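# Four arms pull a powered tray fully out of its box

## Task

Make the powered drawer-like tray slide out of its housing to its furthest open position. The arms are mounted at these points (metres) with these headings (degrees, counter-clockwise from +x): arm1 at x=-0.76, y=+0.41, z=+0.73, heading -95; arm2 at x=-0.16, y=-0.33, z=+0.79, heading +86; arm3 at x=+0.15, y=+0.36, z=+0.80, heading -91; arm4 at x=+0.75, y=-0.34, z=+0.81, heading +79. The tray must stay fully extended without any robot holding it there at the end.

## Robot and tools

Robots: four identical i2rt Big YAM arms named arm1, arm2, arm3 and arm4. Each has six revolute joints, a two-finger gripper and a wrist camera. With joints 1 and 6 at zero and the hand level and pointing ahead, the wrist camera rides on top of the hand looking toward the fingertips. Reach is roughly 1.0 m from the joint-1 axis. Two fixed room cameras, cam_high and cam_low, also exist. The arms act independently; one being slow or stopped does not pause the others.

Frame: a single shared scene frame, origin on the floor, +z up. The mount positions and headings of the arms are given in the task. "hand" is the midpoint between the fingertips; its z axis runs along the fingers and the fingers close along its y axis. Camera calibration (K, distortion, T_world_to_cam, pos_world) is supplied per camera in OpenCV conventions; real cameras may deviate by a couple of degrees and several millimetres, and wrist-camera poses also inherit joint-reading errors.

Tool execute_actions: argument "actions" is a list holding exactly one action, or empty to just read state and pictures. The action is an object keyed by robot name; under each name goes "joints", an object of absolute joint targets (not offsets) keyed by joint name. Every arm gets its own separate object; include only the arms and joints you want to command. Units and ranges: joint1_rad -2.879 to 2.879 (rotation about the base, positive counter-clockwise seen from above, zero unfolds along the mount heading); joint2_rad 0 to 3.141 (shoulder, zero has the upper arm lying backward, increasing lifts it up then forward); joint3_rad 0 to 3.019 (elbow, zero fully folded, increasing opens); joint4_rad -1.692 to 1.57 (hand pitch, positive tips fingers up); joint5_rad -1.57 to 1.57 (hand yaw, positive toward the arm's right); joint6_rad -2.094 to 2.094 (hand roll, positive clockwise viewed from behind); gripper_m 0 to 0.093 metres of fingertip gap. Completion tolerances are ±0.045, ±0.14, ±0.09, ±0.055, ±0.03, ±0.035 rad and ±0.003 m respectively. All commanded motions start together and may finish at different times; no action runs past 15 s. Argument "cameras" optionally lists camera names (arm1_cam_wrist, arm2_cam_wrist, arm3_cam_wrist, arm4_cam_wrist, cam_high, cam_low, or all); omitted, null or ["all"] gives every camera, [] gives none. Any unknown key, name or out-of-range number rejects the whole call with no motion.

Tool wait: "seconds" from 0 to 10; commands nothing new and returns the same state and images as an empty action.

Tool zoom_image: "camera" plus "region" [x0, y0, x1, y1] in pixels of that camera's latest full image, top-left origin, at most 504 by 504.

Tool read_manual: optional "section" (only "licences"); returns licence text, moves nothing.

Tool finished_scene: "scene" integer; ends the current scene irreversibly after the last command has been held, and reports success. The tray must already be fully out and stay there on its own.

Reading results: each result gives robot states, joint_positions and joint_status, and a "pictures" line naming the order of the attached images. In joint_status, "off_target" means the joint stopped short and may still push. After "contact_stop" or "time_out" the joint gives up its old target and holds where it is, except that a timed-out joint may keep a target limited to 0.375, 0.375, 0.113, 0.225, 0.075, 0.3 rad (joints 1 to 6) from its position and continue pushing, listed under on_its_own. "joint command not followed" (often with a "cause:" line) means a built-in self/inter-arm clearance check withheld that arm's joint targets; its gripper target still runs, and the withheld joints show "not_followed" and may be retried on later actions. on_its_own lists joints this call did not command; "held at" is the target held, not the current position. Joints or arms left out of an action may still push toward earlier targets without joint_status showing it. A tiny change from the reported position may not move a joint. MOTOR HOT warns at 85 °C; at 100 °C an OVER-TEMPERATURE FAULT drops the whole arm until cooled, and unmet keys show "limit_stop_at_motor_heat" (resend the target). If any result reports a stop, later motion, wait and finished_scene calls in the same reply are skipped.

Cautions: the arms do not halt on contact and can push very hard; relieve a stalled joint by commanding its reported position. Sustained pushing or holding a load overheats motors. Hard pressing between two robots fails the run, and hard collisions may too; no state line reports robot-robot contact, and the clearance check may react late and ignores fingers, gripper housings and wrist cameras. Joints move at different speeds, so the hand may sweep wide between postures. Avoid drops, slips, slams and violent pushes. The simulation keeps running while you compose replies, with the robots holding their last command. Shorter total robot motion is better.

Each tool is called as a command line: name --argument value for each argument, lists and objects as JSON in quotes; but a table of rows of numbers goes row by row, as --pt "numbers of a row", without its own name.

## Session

execute_actions --actions '[]' --cameras '["cam_high","cam_low"]'

Scene clock: 0.00 s.
arm1.joint_positions: joint1_rad=-0.276 joint2_rad=+0.320 joint3_rad=+1.678 joint4_rad=-1.158 joint5_rad=+0.264 joint6_rad=-0.383 gripper_m=+0.094
arm1.joint_status: not commanded
arm1.hand: x=-0.8009 y=+0.4214 z=+1.4653 quat_wxyz=(-0.232, -0.510, -0.380, +0.736) (m; scene frame)
arm2.joint_positions: joint1_rad=+0.141 joint2_rad=+0.469 joint3_rad=+1.531 joint4_rad=-1.487 joint5_rad=+0.005 joint6_rad=-0.463 gripper_m=+0.094
arm2.joint_status: not commanded
arm2.hand: x=-0.1694 y=-0.2026 z=+1.3801 quat_wxyz=(-0.455, +0.731, -0.414, -0.297) (m; scene frame)
arm3.joint_positions: joint1_rad=+0.740 joint2_rad=+0.297 joint3_rad=+1.708 joint4_rad=-1.280 joint5_rad=+0.269 joint6_rad=+0.481 gripper_m=+0.095
arm3.joint_status: not commanded
arm3.hand: x=+0.0986 y=+0.3441 z=+1.5133 quat_wxyz=(-0.716, -0.483, -0.450, +0.225) (m; scene frame)
arm4.joint_positions: joint1_rad=-0.555 joint2_rad=+0.340 joint3_rad=+1.640 joint4_rad=-1.489 joint5_rad=+0.202 joint6_rad=+0.319 gripper_m=+0.094
arm4.joint_status: not commanded
arm4.hand: x=+0.8031 y=-0.3413 z=+1.4526 quat_wxyz=(-0.571, +0.127, -0.764, -0.273) (m; scene frame)
pictures: cam_high, cam_low
Images, in order (width x height): cam_high 672x504, cam_low 672x504.

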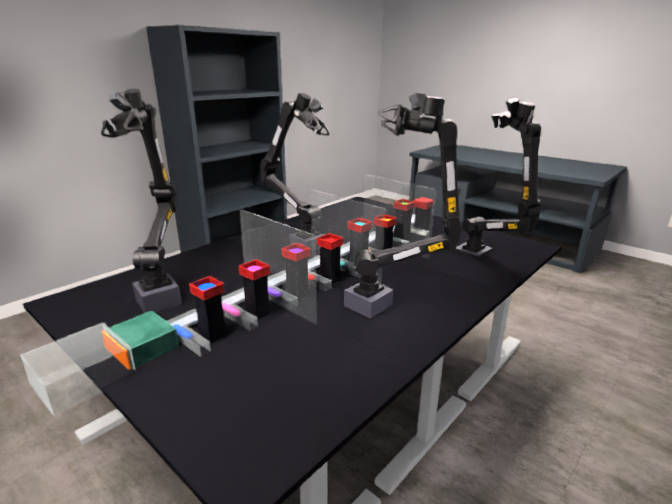

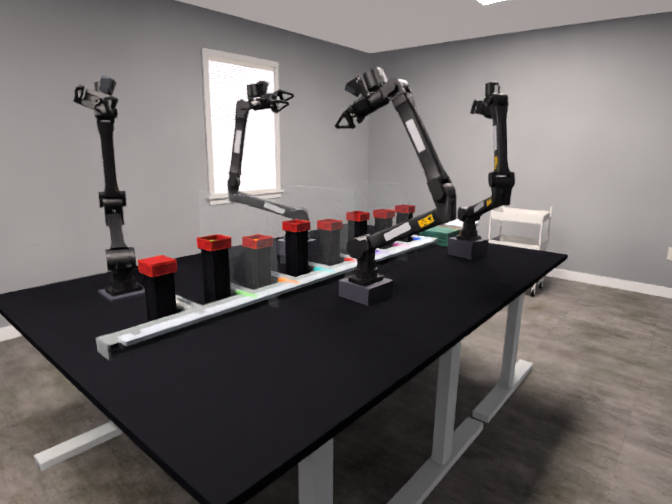

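execute_actions --actions '[{"arm1":{"joints":{"joint1_rad":0.54,"joint2_rad":1.0,"joint3_rad":1.2,"joint4_rad":-1.15,"joint5_rad":0,"joint6_rad":0,"gripper_m":0}},"arm2":{"joints":{"joint1_rad":0.035,"joint2_rad":0.9,"joint3_rad":1.1,"joint4_rad":-1.2,"joint5_rad":0,"joint6_rad":0,"gripper_m":0}},"arm3":{"joints":{"joint1_rad":-0.255,"joint2_rad":0.85,"joint3_rad":1.0,"joint4_rad":-1.15,"joint5_rad":0,"joint6_rad":0,"gripper_m":0}},"arm4":{"joints":{"joint1_rad":0.255,"joint2_rad":1.0,"joint3_rad":1.15,"joint4_rad":-1.15,"joint5_rad":0,"joint6_rad":0,"gripper_m":0}}}]'

Scene clock: 1.83 s.
arm1.joint_positions: joint1_rad=+0.539 joint2_rad=+0.995 joint3_rad=+1.169 joint4_rad=-1.149 joint5_rad=+0.001 joint6_rad=-0.012 gripper_m=+0.000
arm1.joint_status: all done
arm1.hand: x=-0.5886 y=+0.0596 z=+1.0766 quat_wxyz=(-0.247, -0.500, -0.816, +0.156) (m; scene frame)
arm2.joint_positions: joint1_rad=+0.043 joint2_rad=+0.901 joint3_rad=+1.084 joint4_rad=-1.209 joint5_rad=+0.002 joint6_rad=-0.013 gripper_m=+0.000
arm2.joint_status: all done
arm2.hand: x=-0.1498 y=+0.0166 z=+1.1153 quat_wxyz=(-0.199, +0.678, -0.684, -0.184) (m; scene frame)
arm3.joint_positions: joint1_rad=-0.246 joint2_rad=+0.844 joint3_rad=+0.982 joint4_rad=-1.148 joint5_rad=+0.000 joint6_rad=+0.013 gripper_m=+0.001
arm3.joint_status: all done
arm3.hand: x=+0.0595 y=+0.0388 z=+1.1028 quat_wxyz=(-0.170, -0.768, -0.577, +0.220) (m; scene frame)
arm4.joint_positions: joint1_rad=+0.257 joint2_rad=+1.003 joint3_rad=+1.108 joint4_rad=-1.159 joint5_rad=+0.003 joint6_rad=+0.011 gripper_m=+0.001
arm4.joint_status: all done
arm4.hand: x=+0.7339 y=+0.0361 z=+1.1198 quat_wxyz=(-0.169, +0.698, -0.670, -0.187) (m; scene frame)
pictures: arm1_cam_wrist, arm2_cam_wrist, arm3_cam_wrist, arm4_cam_wrist, cam_high, cam_low
camera_calibration (this result's frames):
arm1_cam_wrist: T_world_to_cam=[[-0.89207, -0.451674, -0.0142152, -0.483348], [-0.451799, 0.89078, 0.0488693, -0.365228], [-0.0094103, 0.0500172, -0.998704, 1.18561], [0, 0, 0, 1]] pos_world=[-0.585033, 0.0477212, 1.19505]
arm2_cam_wrist: T_world_to_cam=[[0.999589, -0.0235552, 0.0163388, 0.130734], [-0.0244591, -0.998044, 0.0575265, -0.0433182], [0.0149518, -0.0579025, -0.99821, 1.24061], [0, 0, 0, 1]] pos_world=[-0.150289, 0.0316807, 1.23875]
arm3_cam_wrist: T_world_to_cam=[[-0.959255, 0.282533, -0.00206222, 0.0494827], [0.281928, 0.957632, 0.0588046, -0.113412], [0.0185891, 0.0558273, -0.998267, 1.21784], [0, 0, 0, 1]] pos_world=[0.0568021, 0.0266379, 1.2225]
arm4_cam_wrist: T_world_to_cam=[[0.998526, 0.0542296, -0.00209888, -0.733214], [0.0541522, -0.993059, 0.104405, -0.114787], [0.00357754, -0.104365, -0.994533, 1.23987], [0, 0, 0, 1]] pos_world=[0.733913, 0.0551705, 1.24354]
Images, in order (width x height): arm1_cam_wrist 672x504, arm2_cam_wrist 672x504, arm3_cam_wrist 672x504, arm4_cam_wrist 672x504, cam_high 672x504, cam_low 672x504.

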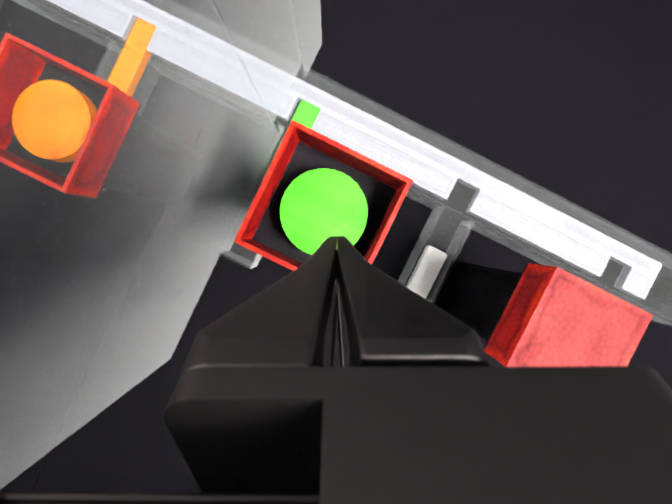

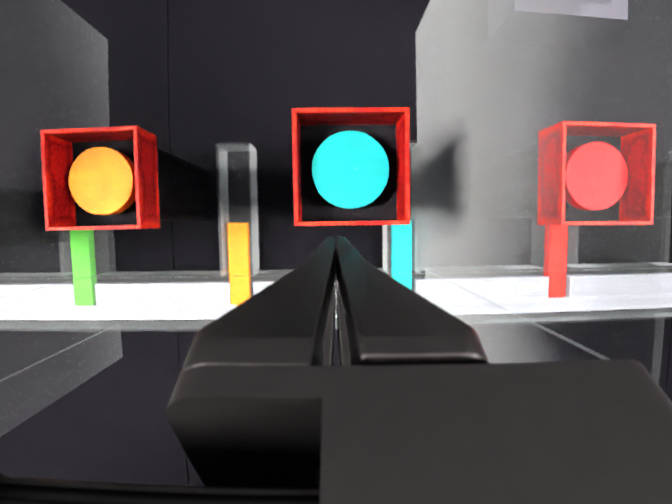

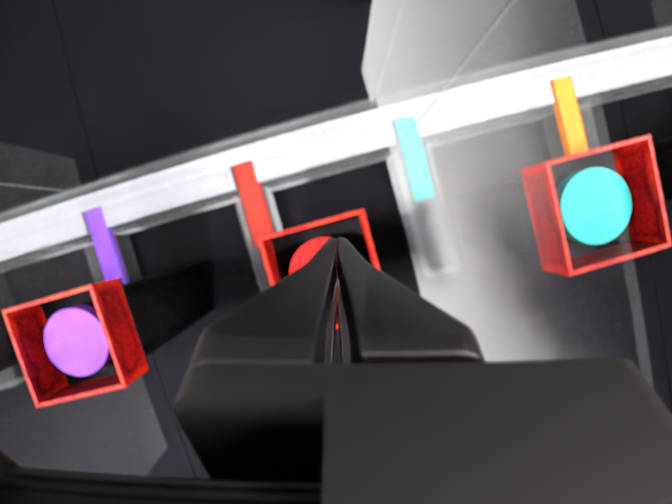

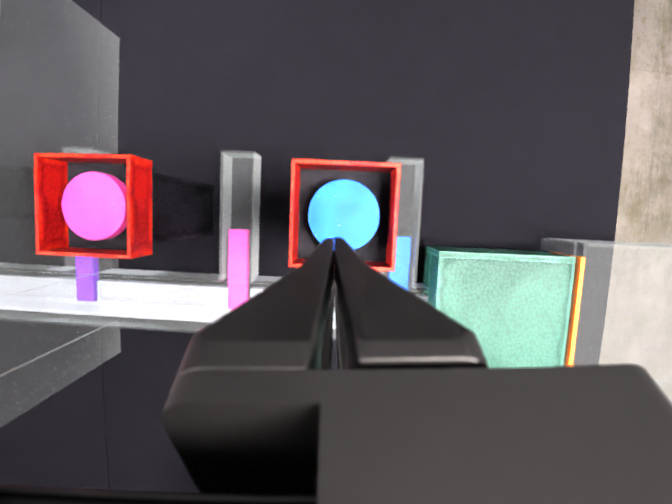

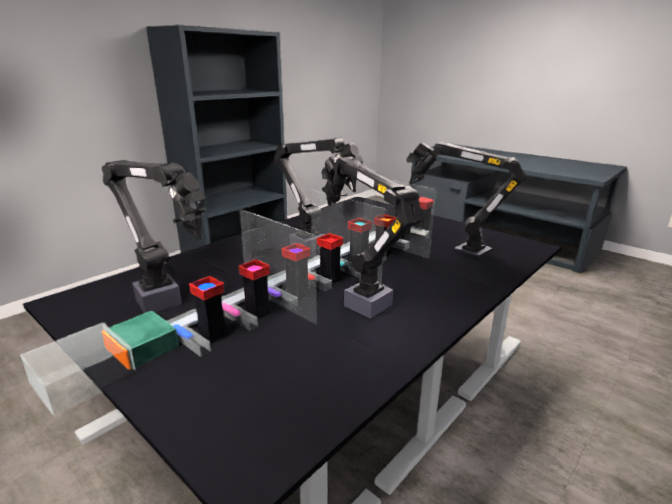

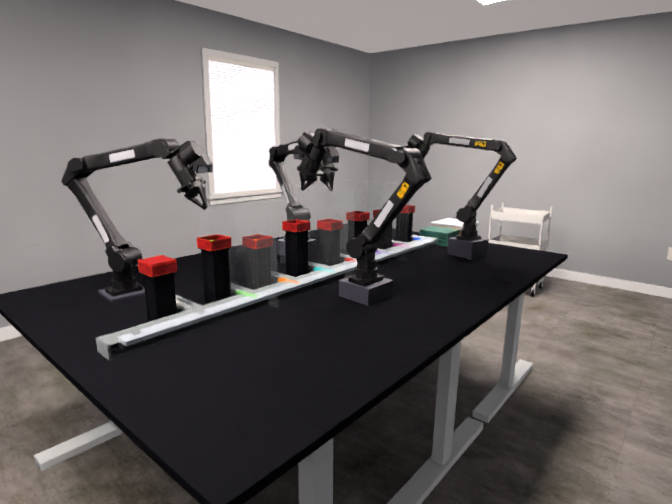

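execute_actions --actions '[{"arm1":{"joints":{"joint2_rad":1.33,"joint3_rad":0.9,"joint4_rad":-0.93}},"arm2":{"joints":{"joint1_rad":0.02,"joint2_rad":1.18,"joint3_rad":0.68,"joint4_rad":-0.76}},"arm3":{"joints":{"joint2_rad":1.07,"joint3_rad":0.64,"joint4_rad":-0.8}},"arm4":{"joints":{"joint2_rad":1.33,"joint3_rad":0.68,"joint4_rad":-0.6}}}]' --cameras '[]'

wait --seconds 8

Scene clock: 4.70 s.
arm1.joint_positions: joint1_rad=+0.539 joint2_rad=+1.194 joint3_rad=+1.010 joint4_rad=-0.900 joint5_rad=+0.002 joint6_rad=-0.011 gripper_m=+0.000
arm1.joint_status: joint3_rad time_out (moved -0.159 of -0.269); the others done
arm1.on_its_own: joint3_rad reads +1.010 and still pushes toward +0.900 since a time_out
arm1.hand: x=-0.5673 y=+0.0157 z=+0.9489 quat_wxyz=(-0.202, -0.508, -0.828, +0.129) (m; scene frame)
arm2.joint_positions: joint1_rad=+0.031 joint2_rad=+1.087 joint3_rad=+0.771 joint4_rad=-0.750 joint5_rad=+0.001 joint6_rad=-0.013 gripper_m=+0.000
arm2.joint_status: joint3_rad time_out (moved -0.313 of -0.404); the others done
arm2.on_its_own: joint3_rad reads +0.771 and still pushes toward +0.680 since a time_out
arm2.hand: x=-0.1424 y=+0.0615 z=+0.9498 quat_wxyz=(-0.186, +0.677, -0.692, -0.169) (m; scene frame)
arm3.joint_positions: joint1_rad=-0.246 joint2_rad=+1.024 joint3_rad=+0.702 joint4_rad=-0.762 joint5_rad=-0.005 joint6_rad=+0.011 gripper_m=+0.001
arm3.joint_status: all done
arm3.hand: x=+0.0523 y=+0.0091 z=+0.9509 quat_wxyz=(-0.150, -0.775, -0.584, +0.190) (m; scene frame)
arm4.joint_positions: joint1_rad=+0.257 joint2_rad=+1.228 joint3_rad=+0.761 joint4_rad=-0.596 joint5_rad=+0.003 joint6_rad=+0.011 gripper_m=+0.000
arm4.joint_status: all done
arm4.hand: x=+0.7291 y=+0.0768 z=+0.9303 quat_wxyz=(-0.166, +0.699, -0.670, -0.184) (m; scene frame)
pictures: none
No camera images: the call's "cameras" was empty. Leave "cameras" out to get every camera's image.

not run: a stop came earlier in this reply.

execute_actions --actions '[{"arm1":{"joints":{"joint3_rad":0.97}},"arm2":{"joints":{"joint3_rad":0.74}}}]'

Scene clock: 5.43 s.
arm1.joint_positions: joint1_rad=+0.539 joint2_rad=+1.200 joint3_rad=+1.023 joint4_rad=-0.915 joint5_rad=+0.002 joint6_rad=-0.011 gripper_m=+0.000
arm1.joint_status: all done
arm1.hand: x=-0.5669 y=+0.0149 z=+0.9505 quat_wxyz=(-0.198, -0.508, -0.829, +0.126) (m; scene frame)
arm2.joint_positions: joint1_rad=+0.031 joint2_rad=+1.087 joint3_rad=+0.774 joint4_rad=-0.750 joint5_rad=+0.001 joint6_rad=-0.013 gripper_m=+0.000
arm2.joint_status: all done
arm2.hand: x=-0.1424 y=+0.0625 z=+0.9513 quat_wxyz=(-0.187, +0.677, -0.691, -0.170) (m; scene frame)
arm3.joint_positions: joint1_rad=-0.246 joint2_rad=+1.024 joint3_rad=+0.702 joint4_rad=-0.762 joint5_rad=-0.005 joint6_rad=+0.011 gripper_m=+0.001
arm3.joint_status: not commanded
arm3.hand: x=+0.0523 y=+0.0091 z=+0.9509 quat_wxyz=(-0.150, -0.775, -0.584, +0.190) (m; scene frame)
arm4.joint_positions: joint1_rad=+0.257 joint2_rad=+1.228 joint3_rad=+0.761 joint4_rad=-0.596 joint5_rad=+0.003 joint6_rad=+0.011 gripper_m=+0.000
arm4.joint_status: not commanded
arm4.hand: x=+0.7291 y=+0.0768 z=+0.9303 quat_wxyz=(-0.166, +0.699, -0.670, -0.184) (m; scene frame)
pictures: arm1_cam_wrist, arm2_cam_wrist, arm3_cam_wrist, arm4_cam_wrist, cam_high, cam_low
camera_calibration (this result's frames):
arm1_cam_wrist: T_world_to_cam=[[-0.893603, -0.448618, -0.0146944, -0.486383], [-0.444551, 0.880027, 0.167117, -0.417573], [-0.0620402, 0.155868, -0.985828, 1.01846], [0, 0, 0, 1]] pos_world=[-0.55708, -0.0094712, 1.06667]
arm2_cam_wrist: T_world_to_cam=[[0.999251, -0.0354912, 0.0154321, 0.128632], [-0.0368054, -0.994755, 0.0954322, -0.0259018], [0.0119642, -0.0959287, -0.995316, 1.07867], [0, 0, 0, 1]] pos_world=[-0.142395, 0.0822752, 1.07411]
arm3_cam_wrist: T_world_to_cam=[[-0.960403, 0.278578, -0.00443181, 0.052976], [0.275545, 0.952062, 0.132864, -0.144004], [0.0412325, 0.126382, -0.991124, 1.05932], [0, 0, 0, 1]] pos_world=[0.0468794, -0.011537, 1.06929]
arm4_cam_wrist: T_world_to_cam=[[0.998503, 0.0546555, -0.00189177, -0.731326], [0.0545185, -0.992084, 0.113123, -0.0627786], [0.00430598, -0.113057, -0.993579, 1.05489], [0, 0, 0, 1]] pos_world=[0.729112, 0.0969514, 1.05383]
Images, in order (width x height): arm1_cam_wrist 672x504, arm2_cam_wrist 672x504, arm3_cam_wrist 672x504, arm4_cam_wrist 672x504, cam_high 672x504, cam_low 672x504.

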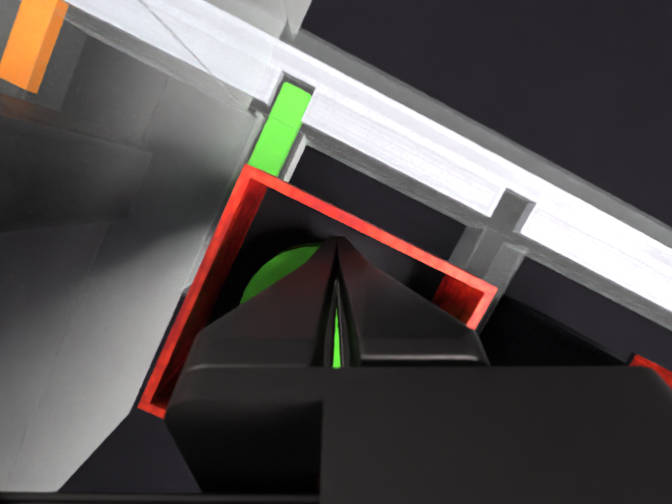

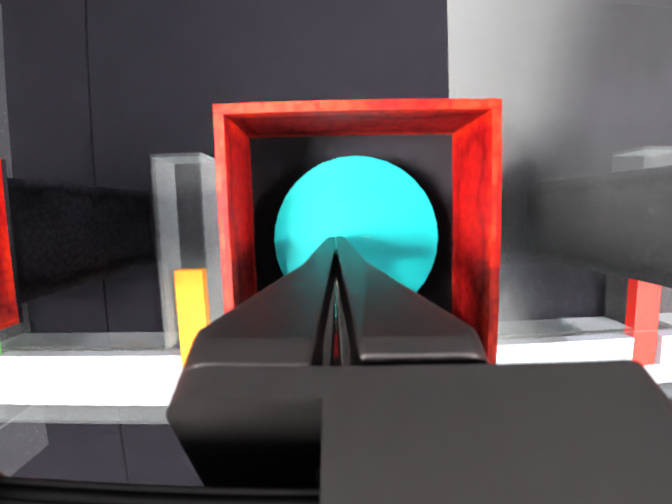

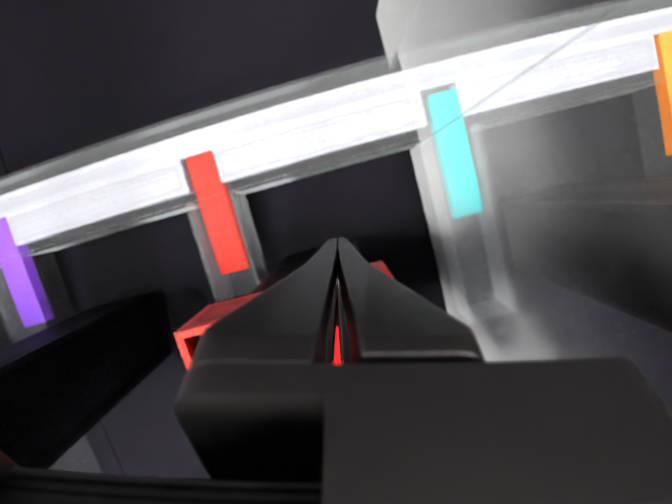

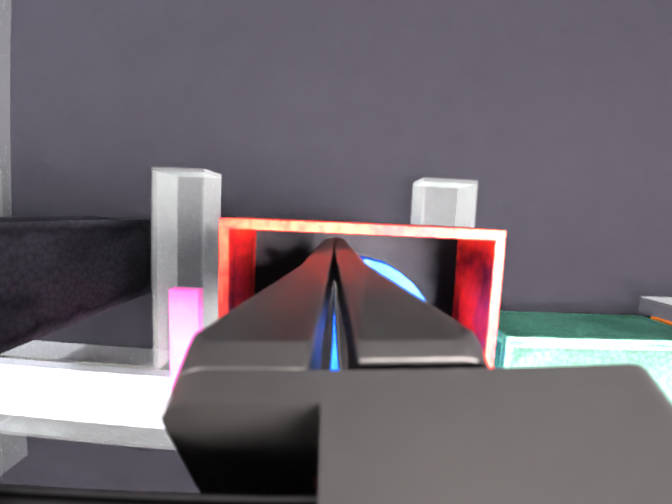

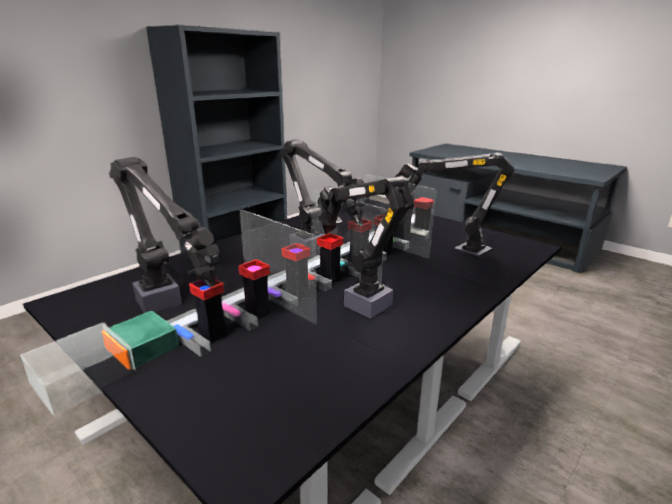

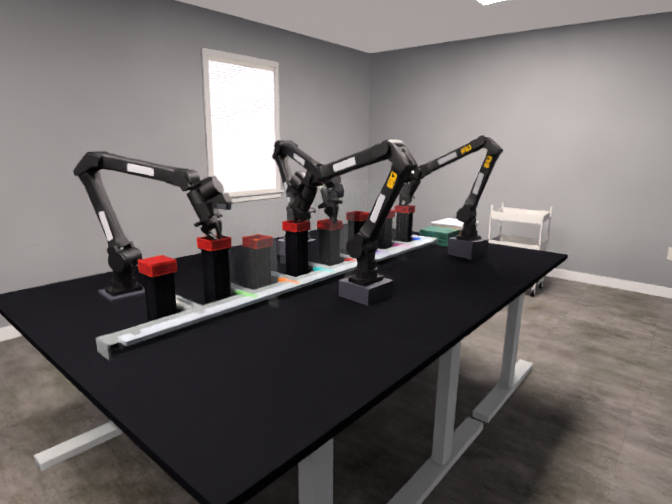

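execute_actions --actions '[{"arm1":{"joints":{"joint2_rad":1.07,"joint3_rad":1.02,"joint4_rad":-1.06}},"arm3":{"joints":{"joint2_rad":0.88,"joint3_rad":0.70,"joint4_rad":-0.94}},"arm4":{"joints":{"joint2_rad":1.12,"joint3_rad":0.76,"joint4_rad":-0.72}}}]' --cameras '[]'

execute_actions --actions '[{"arm1":{"joints":{"joint2_rad":1.24}},"arm3":{"joints":{"joint2_rad":1.07}},"arm4":{"joints":{"joint2_rad":1.27}},"arm2":{"joints":{"joint2_rad":1.14,"joint4_rad":-0.7,"joint3_rad":0.77}}}]'

Scene clock: 6.93 s.
arm1.joint_positions: joint1_rad=+0.539 joint2_rad=+1.060 joint3_rad=+1.028 joint4_rad=-1.052 joint5_rad=+0.002 joint6_rad=-0.011 gripper_m=+0.000
arm1.joint_status: all done
arm1.hand: x=-0.5865 y=+0.0546 z=+0.9928 quat_wxyz=(-0.201, -0.508, -0.828, +0.128) (m; scene frame)
arm2.joint_positions: joint1_rad=+0.031 joint2_rad=+1.087 joint3_rad=+0.774 joint4_rad=-0.750 joint5_rad=+0.001 joint6_rad=-0.013 gripper_m=+0.000
arm2.joint_status: not commanded
arm2.hand: x=-0.1424 y=+0.0625 z=+0.9513 quat_wxyz=(-0.187, +0.677, -0.691, -0.170) (m; scene frame)
arm3.joint_positions: joint1_rad=-0.246 joint2_rad=+0.877 joint3_rad=+0.691 joint4_rad=-0.931 joint5_rad=-0.002 joint6_rad=+0.010 gripper_m=+0.001
arm3.joint_status: all done
arm3.hand: x=+0.0639 y=+0.0528 z=+0.9731 quat_wxyz=(-0.139, -0.778, -0.586, +0.178) (m; scene frame)
arm4.joint_positions: joint1_rad=+0.257 joint2_rad=+1.123 joint3_rad=+0.761 joint4_rad=-0.709 joint5_rad=+0.003 joint6_rad=+0.011 gripper_m=+0.000
arm4.joint_status: all done
arm4.hand: x=+0.7309 y=+0.0524 z=+0.9577 quat_wxyz=(-0.163, +0.700, -0.671, -0.182) (m; scene frame)
pictures: none
No camera images: the call's "cameras" was empty. Leave "cameras" out to get every camera's image.

Scene clock: 7.80 s.
arm1.joint_positions: joint1_rad=+0.539 joint2_rad=+1.185 joint3_rad=+1.043 joint4_rad=-1.056 joint5_rad=+0.002 joint6_rad=-0.011 gripper_m=+0.000
arm1.joint_status: all done
arm1.hand: x=-0.5789 y=+0.0392 z=+0.9523 quat_wxyz=(-0.154, -0.514, -0.838, +0.099) (m; scene frame)
arm2.joint_positions: joint1_rad=+0.031 joint2_rad=+1.094 joint3_rad=+0.776 joint4_rad=-0.708 joint5_rad=+0.001 joint6_rad=-0.013 gripper_m=+0.000
arm2.joint_status: all done
arm2.hand: x=-0.1421 y=+0.0722 z=+0.9546 quat_wxyz=(-0.199, +0.674, -0.688, -0.182) (m; scene frame)
arm3.joint_positions: joint1_rad=-0.246 joint2_rad=+1.032 joint3_rad=+0.707 joint4_rad=-0.935 joint5_rad=-0.002 joint6_rad=+0.010 gripper_m=+0.001
arm3.joint_status: all done
arm3.hand: x=+0.0617 y=+0.0452 z=+0.9340 quat_wxyz=(-0.096, -0.789, -0.594, +0.123) (m; scene frame)
arm4.joint_positions: joint1_rad=+0.257 joint2_rad=+1.208 joint3_rad=+0.776 joint4_rad=-0.711 joint5_rad=+0.003 joint6_rad=+0.011 gripper_m=+0.000
arm4.joint_status: all done
arm4.hand: x=+0.7303 y=+0.0576 z=+0.9322 quat_wxyz=(-0.139, +0.706, -0.677, -0.156) (m; scene frame)
pictures: arm1_cam_wrist, arm2_cam_wrist, arm3_cam_wrist, arm4_cam_wrist, cam_high, cam_low
camera_calibration (this result's frames):
arm1_cam_wrist: T_world_to_cam=[[-0.894346, -0.447118, -0.0152041, -0.486203], [-0.434334, 0.859626, 0.269068, -0.534998], [-0.107235, 0.247244, -0.963001, 0.964271], [0, 0, 0, 1]] pos_world=[-0.563797, 0.00409873, 1.06515]
arm2_cam_wrist: T_world_to_cam=[[0.999244, -0.0356752, 0.0154556, 0.128599], [-0.0365327, -0.997571, 0.0593046, 0.0181573], [0.0133023, -0.0598244, -0.99812, 1.08309], [0, 0, 0, 1]] pos_world=[-0.142246, 0.0874962, 1.07799]
arm3_cam_wrist: T_world_to_cam=[[-0.960139, 0.279522, 0.000837821, 0.0469453], [0.266522, 0.914575, 0.304169, -0.336443], [0.0842556, 0.292268, -0.952618, 0.991578], [0, 0, 0, 1]] pos_world=[0.0511978, 0.00477438, 1.04689]
arm4_cam_wrist: T_world_to_cam=[[0.998457, 0.0555071, -0.00173918, -0.73155], [0.0548123, -0.979958, 0.191515, -0.156168], [0.00892615, -0.191315, -0.981488, 1.04448], [0, 0, 0, 1]] pos_world=[0.729657, 0.0873938, 1.05379]
Images, in order (width x height): arm1_cam_wrist 672x504, arm2_cam_wrist 672x504, arm3_cam_wrist 672x504, arm4_cam_wrist 672x504, cam_high 672x504, cam_low 672x504.

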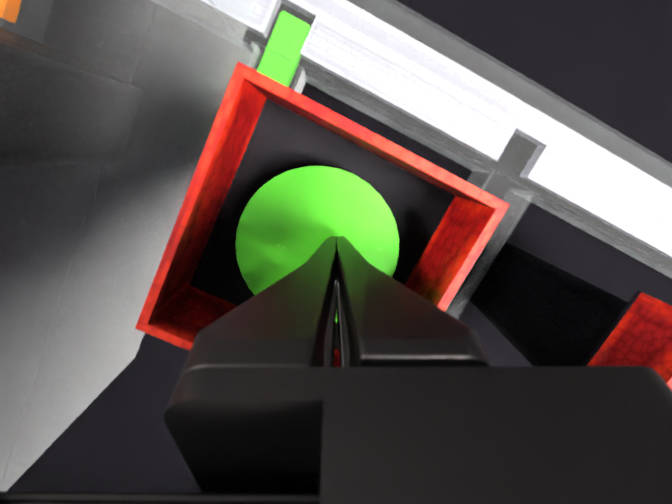

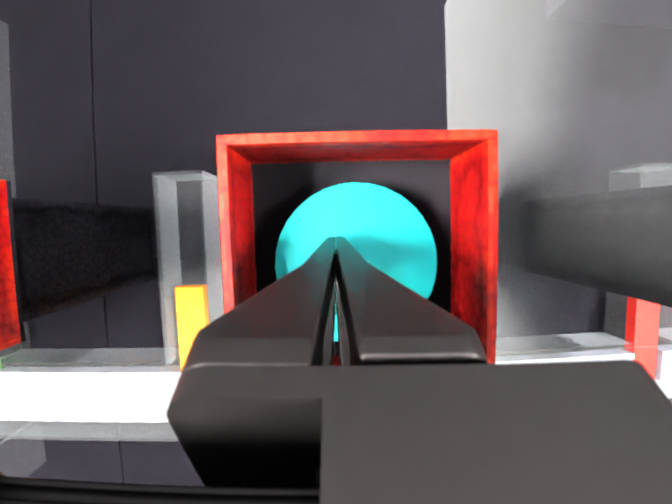

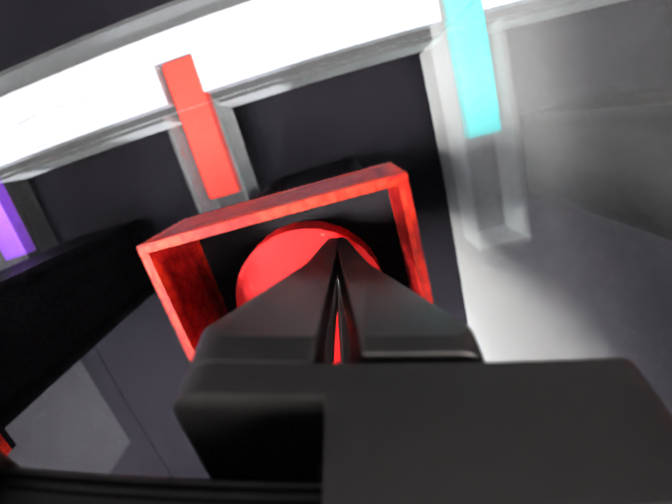

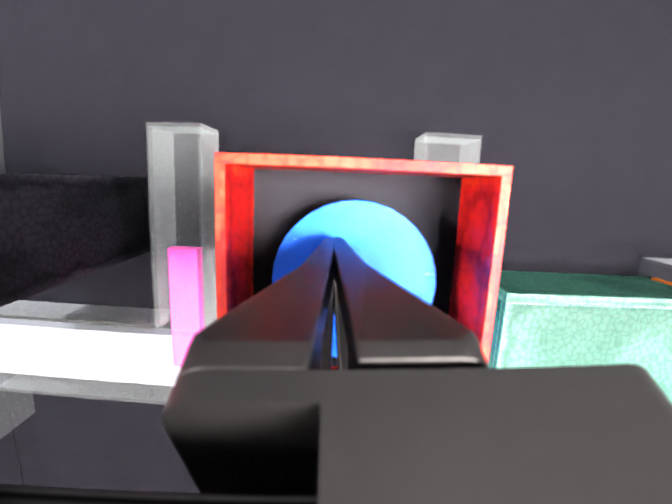

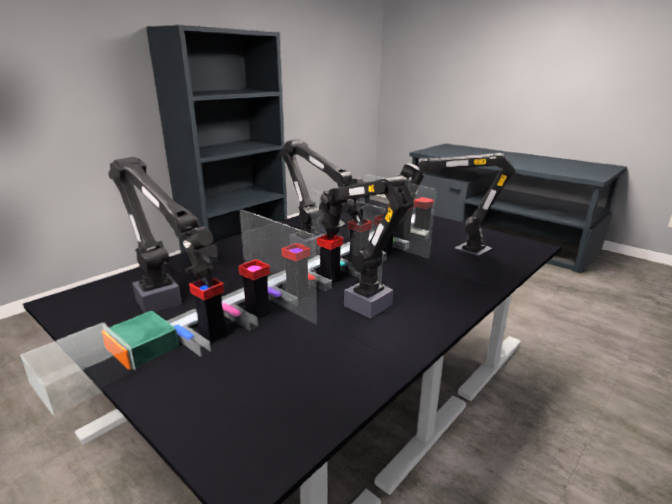

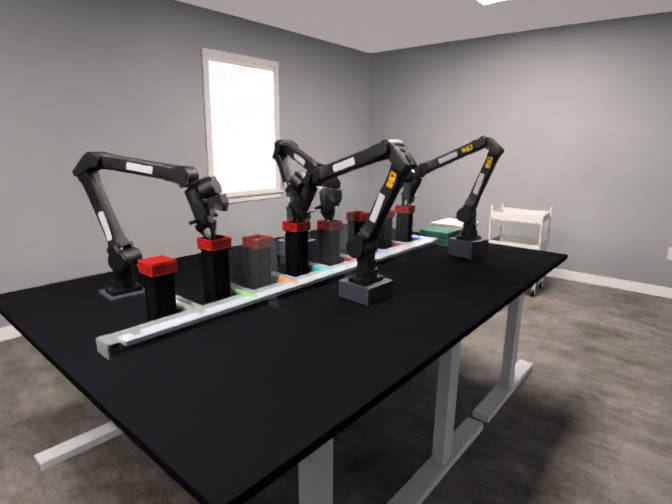

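All on buttons. See which tabs move.

wait --seconds 10

wait --seconds 10

Scene clock: 17.90 s.
arm1.joint_positions: joint1_rad=+0.539 joint2_rad=+1.185 joint3_rad=+1.043 joint4_rad=-1.056 joint5_rad=+0.002 joint6_rad=-0.011 gripper_m=+0.000
arm1.joint_status: all done
arm1.hand: x=-0.5789 y=+0.0392 z=+0.9523 quat_wxyz=(-0.154, -0.514, -0.838, +0.099) (m; scene frame)
arm2.joint_positions: joint1_rad=+0.031 joint2_rad=+1.094 joint3_rad=+0.776 joint4_rad=-0.708 joint5_rad=+0.001 joint6_rad=-0.013 gripper_m=+0.000
arm2.joint_status: all done
arm2.hand: x=-0.1421 y=+0.0722 z=+0.9546 quat_wxyz=(-0.199, +0.674, -0.688, -0.182) (m; scene frame)
arm3.joint_positions: joint1_rad=-0.246 joint2_rad=+1.032 joint3_rad=+0.707 joint4_rad=-0.935 joint5_rad=-0.002 joint6_rad=+0.010 gripper_m=+0.001
arm3.joint_status: all done
arm3.hand: x=+0.0617 y=+0.0452 z=+0.9340 quat_wxyz=(-0.096, -0.789, -0.594, +0.123) (m; scene frame)
arm4.joint_positions: joint1_rad=+0.257 joint2_rad=+1.208 joint3_rad=+0.776 joint4_rad=-0.711 joint5_rad=+0.003 joint6_rad=+0.011 gripper_m=+0.000
arm4.joint_status: all done
arm4.hand: x=+0.7303 y=+0.0576 z=+0.9322 quat_wxyz=(-0.139, +0.706, -0.677, -0.156) (m; scene frame)
wait: 10.00 s; at rest by 0.17 s
pictures: arm1_cam_wrist, arm2_cam_wrist, arm3_cam_wrist, arm4_cam_wrist, cam_high, cam_low
camera_calibration (this result's frames):
arm1_cam_wrist: T_world_to_cam=[[-0.894346, -0.447118, -0.0152041, -0.486203], [-0.434334, 0.859626, 0.269068, -0.534998], [-0.107235, 0.247244, -0.963001, 0.964271], [0, 0, 0, 1]] pos_world=[-0.563797, 0.00409873, 1.06515]
arm2_cam_wrist: T_world_to_cam=[[0.999244, -0.0356752, 0.0154556, 0.128599], [-0.0365327, -0.997571, 0.0593046, 0.0181573], [0.0133023, -0.0598244, -0.99812, 1.08309], [0, 0, 0, 1]] pos_world=[-0.142246, 0.0874962, 1.07799]
arm3_cam_wrist: T_world_to_cam=[[-0.960139, 0.279522, 0.000837821, 0.0469453], [0.266522, 0.914575, 0.304169, -0.336443], [0.0842556, 0.292268, -0.952618, 0.991578], [0, 0, 0, 1]] pos_world=[0.0511978, 0.00477438, 1.04689]
arm4_cam_wrist: T_world_to_cam=[[0.998457, 0.0555071, -0.00173918, -0.73155], [0.0548123, -0.979958, 0.191515, -0.156168], [0.00892615, -0.191315, -0.981488, 1.04448], [0, 0, 0, 1]] pos_world=[0.729657, 0.0873938, 1.05379]
Images, in order (width x height): arm1_cam_wrist 672x504, arm2_cam_wrist 672x504, arm3_cam_wrist 672x504, arm4_cam_wrist 672x504, cam_high 672x504, cam_low 672x504.

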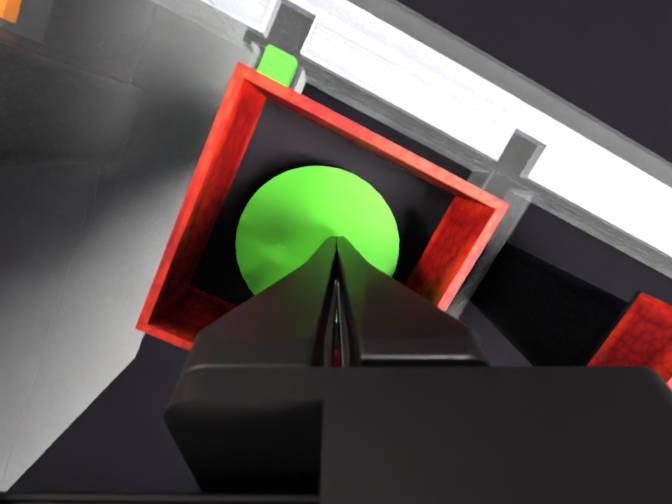

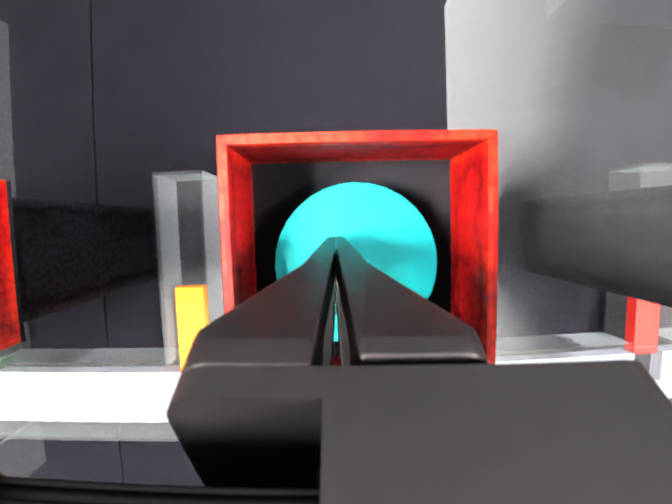

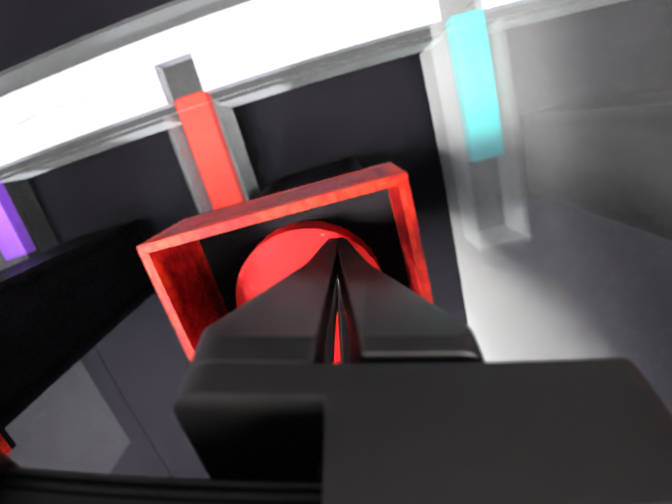

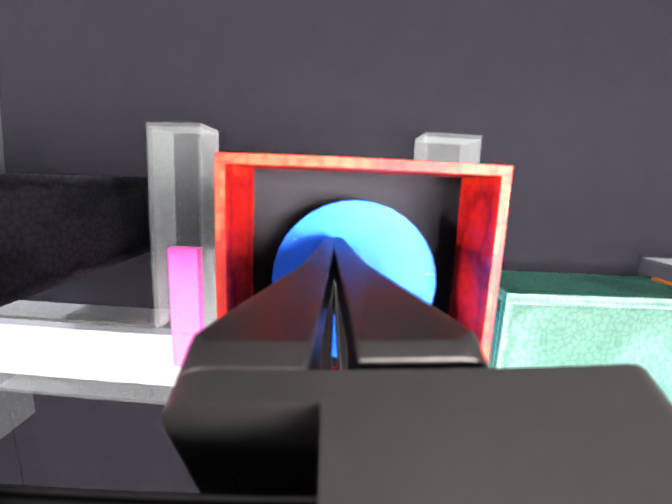

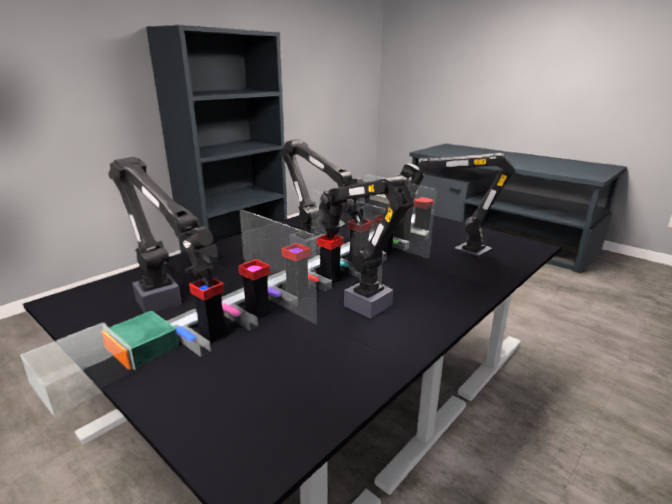

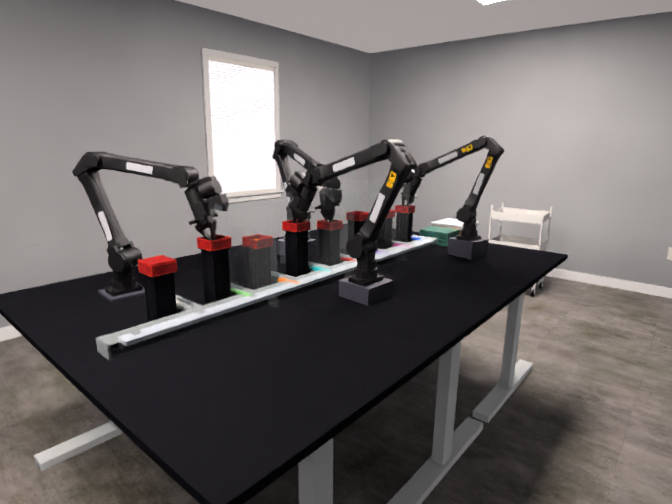

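Scene clock: 27.90 s.
arm1.joint_positions: joint1_rad=+0.539 joint2_rad=+1.185 joint3_rad=+1.043 joint4_rad=-1.056 joint5_rad=+0.002 joint6_rad=-0.011 gripper_m=+0.000
arm1.joint_status: all done
arm1.hand: x=-0.5789 y=+0.0392 z=+0.9523 quat_wxyz=(-0.154, -0.514, -0.838, +0.099) (m; scene frame)
arm2.joint_positions: joint1_rad=+0.031 joint2_rad=+1.094 joint3_rad=+0.776 joint4_rad=-0.708 joint5_rad=+0.001 joint6_rad=-0.013 gripper_m=+0.000
arm2.joint_status: all done
arm2.hand: x=-0.1421 y=+0.0722 z=+0.9546 quat_wxyz=(-0.199, +0.674, -0.688, -0.182) (m; scene frame)
arm3.joint_positions: joint1_rad=-0.246 joint2_rad=+1.032 joint3_rad=+0.707 joint4_rad=-0.935 joint5_rad=-0.002 joint6_rad=+0.010 gripper_m=+0.001
arm3.joint_status: all done
arm3.hand: x=+0.0617 y=+0.0452 z=+0.9340 quat_wxyz=(-0.096, -0.789, -0.594, +0.123) (m; scene frame)
arm4.joint_positions: joint1_rad=+0.257 joint2_rad=+1.208 joint3_rad=+0.776 joint4_rad=-0.711 joint5_rad=+0.003 joint6_rad=+0.011 gripper_m=+0.000
arm4.joint_status: all done
arm4.hand: x=+0.7303 y=+0.0576 z=+0.9322 quat_wxyz=(-0.139, +0.706, -0.677, -0.156) (m; scene frame)
wait: 10.00 s; at rest by 0.27 s
pictures: arm1_cam_wrist, arm2_cam_wrist, arm3_cam_wrist, arm4_cam_wrist, cam_high, cam_low
camera_calibration (this result's frames):
arm1_cam_wrist: T_world_to_cam=[[-0.894346, -0.447118, -0.0152041, -0.486203], [-0.434334, 0.859626, 0.269068, -0.534998], [-0.107235, 0.247244, -0.963001, 0.964271], [0, 0, 0, 1]] pos_world=[-0.563797, 0.00409873, 1.06515]
arm2_cam_wrist: T_world_to_cam=[[0.999244, -0.0356752, 0.0154556, 0.128599], [-0.0365327, -0.997571, 0.0593046, 0.0181573], [0.0133023, -0.0598244, -0.99812, 1.08309], [0, 0, 0, 1]] pos_world=[-0.142246, 0.0874962, 1.07799]
arm3_cam_wrist: T_world_to_cam=[[-0.960139, 0.279522, 0.000837821, 0.0469453], [0.266522, 0.914575, 0.304169, -0.336443], [0.0842556, 0.292268, -0.952618, 0.991578], [0, 0, 0, 1]] pos_world=[0.0511978, 0.00477438, 1.04689]
arm4_cam_wrist: T_world_to_cam=[[0.998457, 0.0555071, -0.00173918, -0.73155], [0.0548123, -0.979958, 0.191515, -0.156168], [0.00892615, -0.191315, -0.981488, 1.04448], [0, 0, 0, 1]] pos_world=[0.729657, 0.0873938, 1.05379]
Images, in order (width x height): arm1_cam_wrist 672x504, arm2_cam_wrist 672x504, arm3_cam_wrist 672x504, arm4_cam_wrist 672x504, cam_high 672x504, cam_low 672x504.

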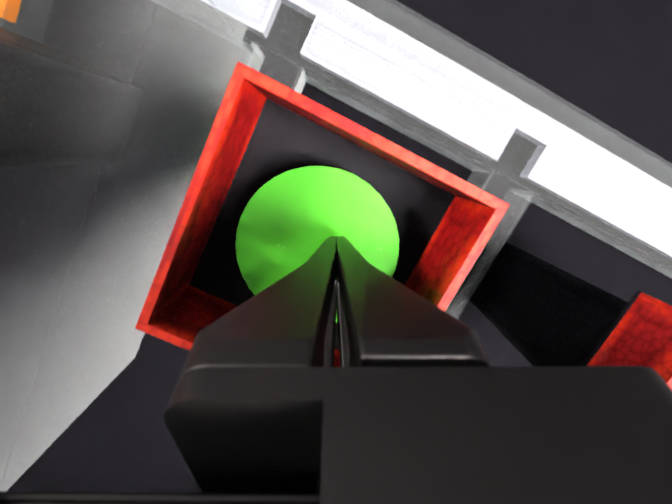

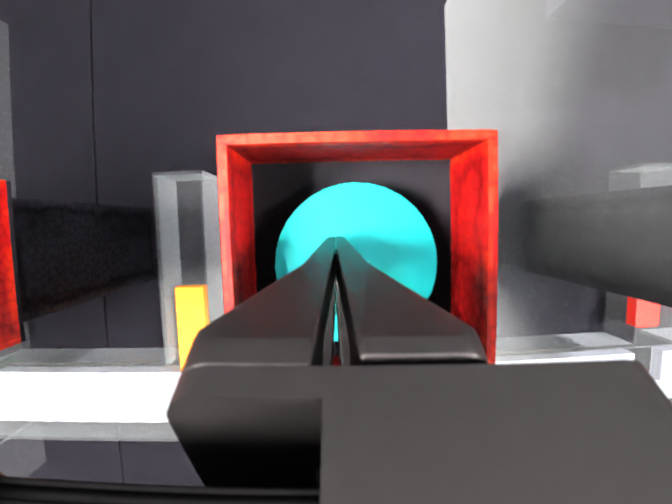

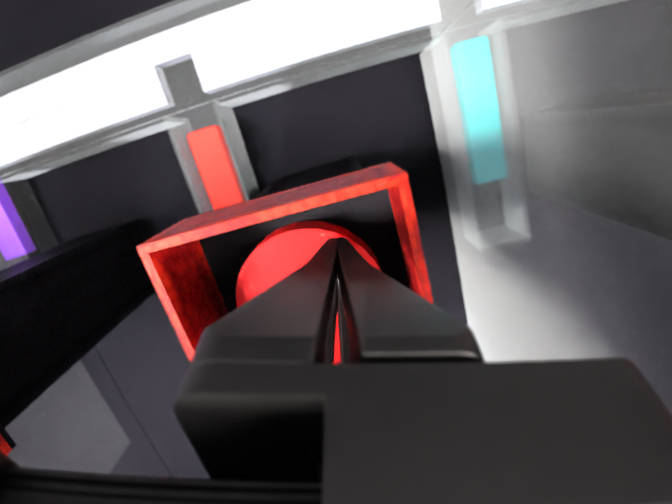

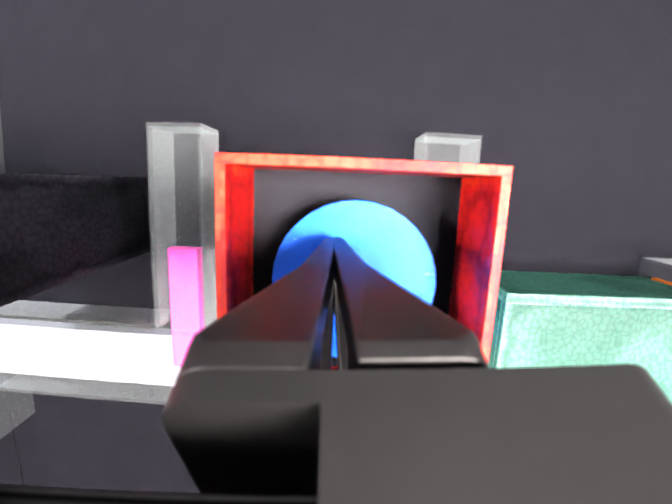

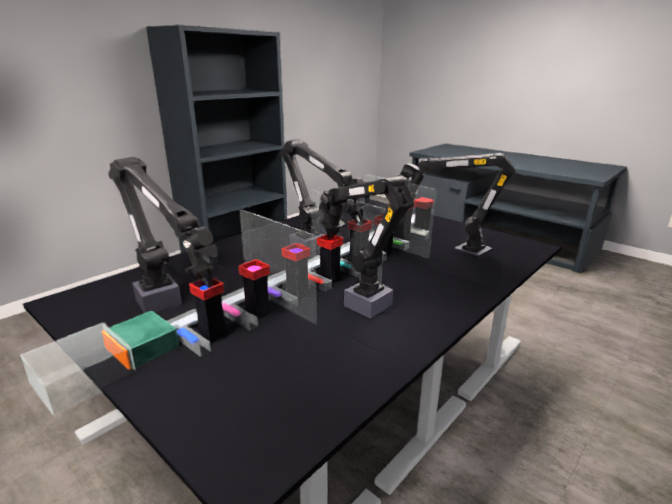

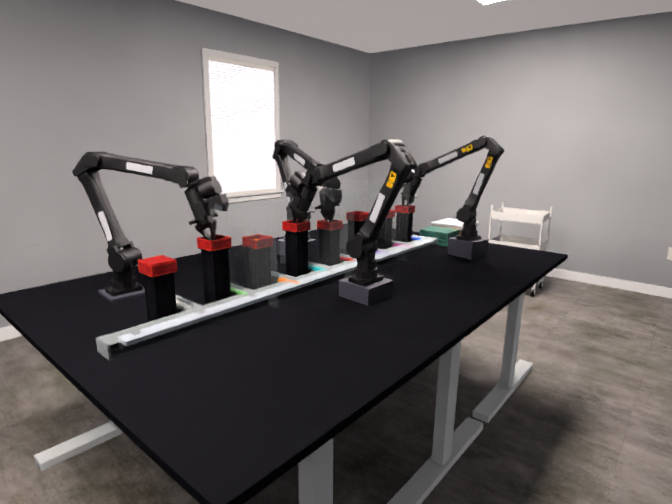

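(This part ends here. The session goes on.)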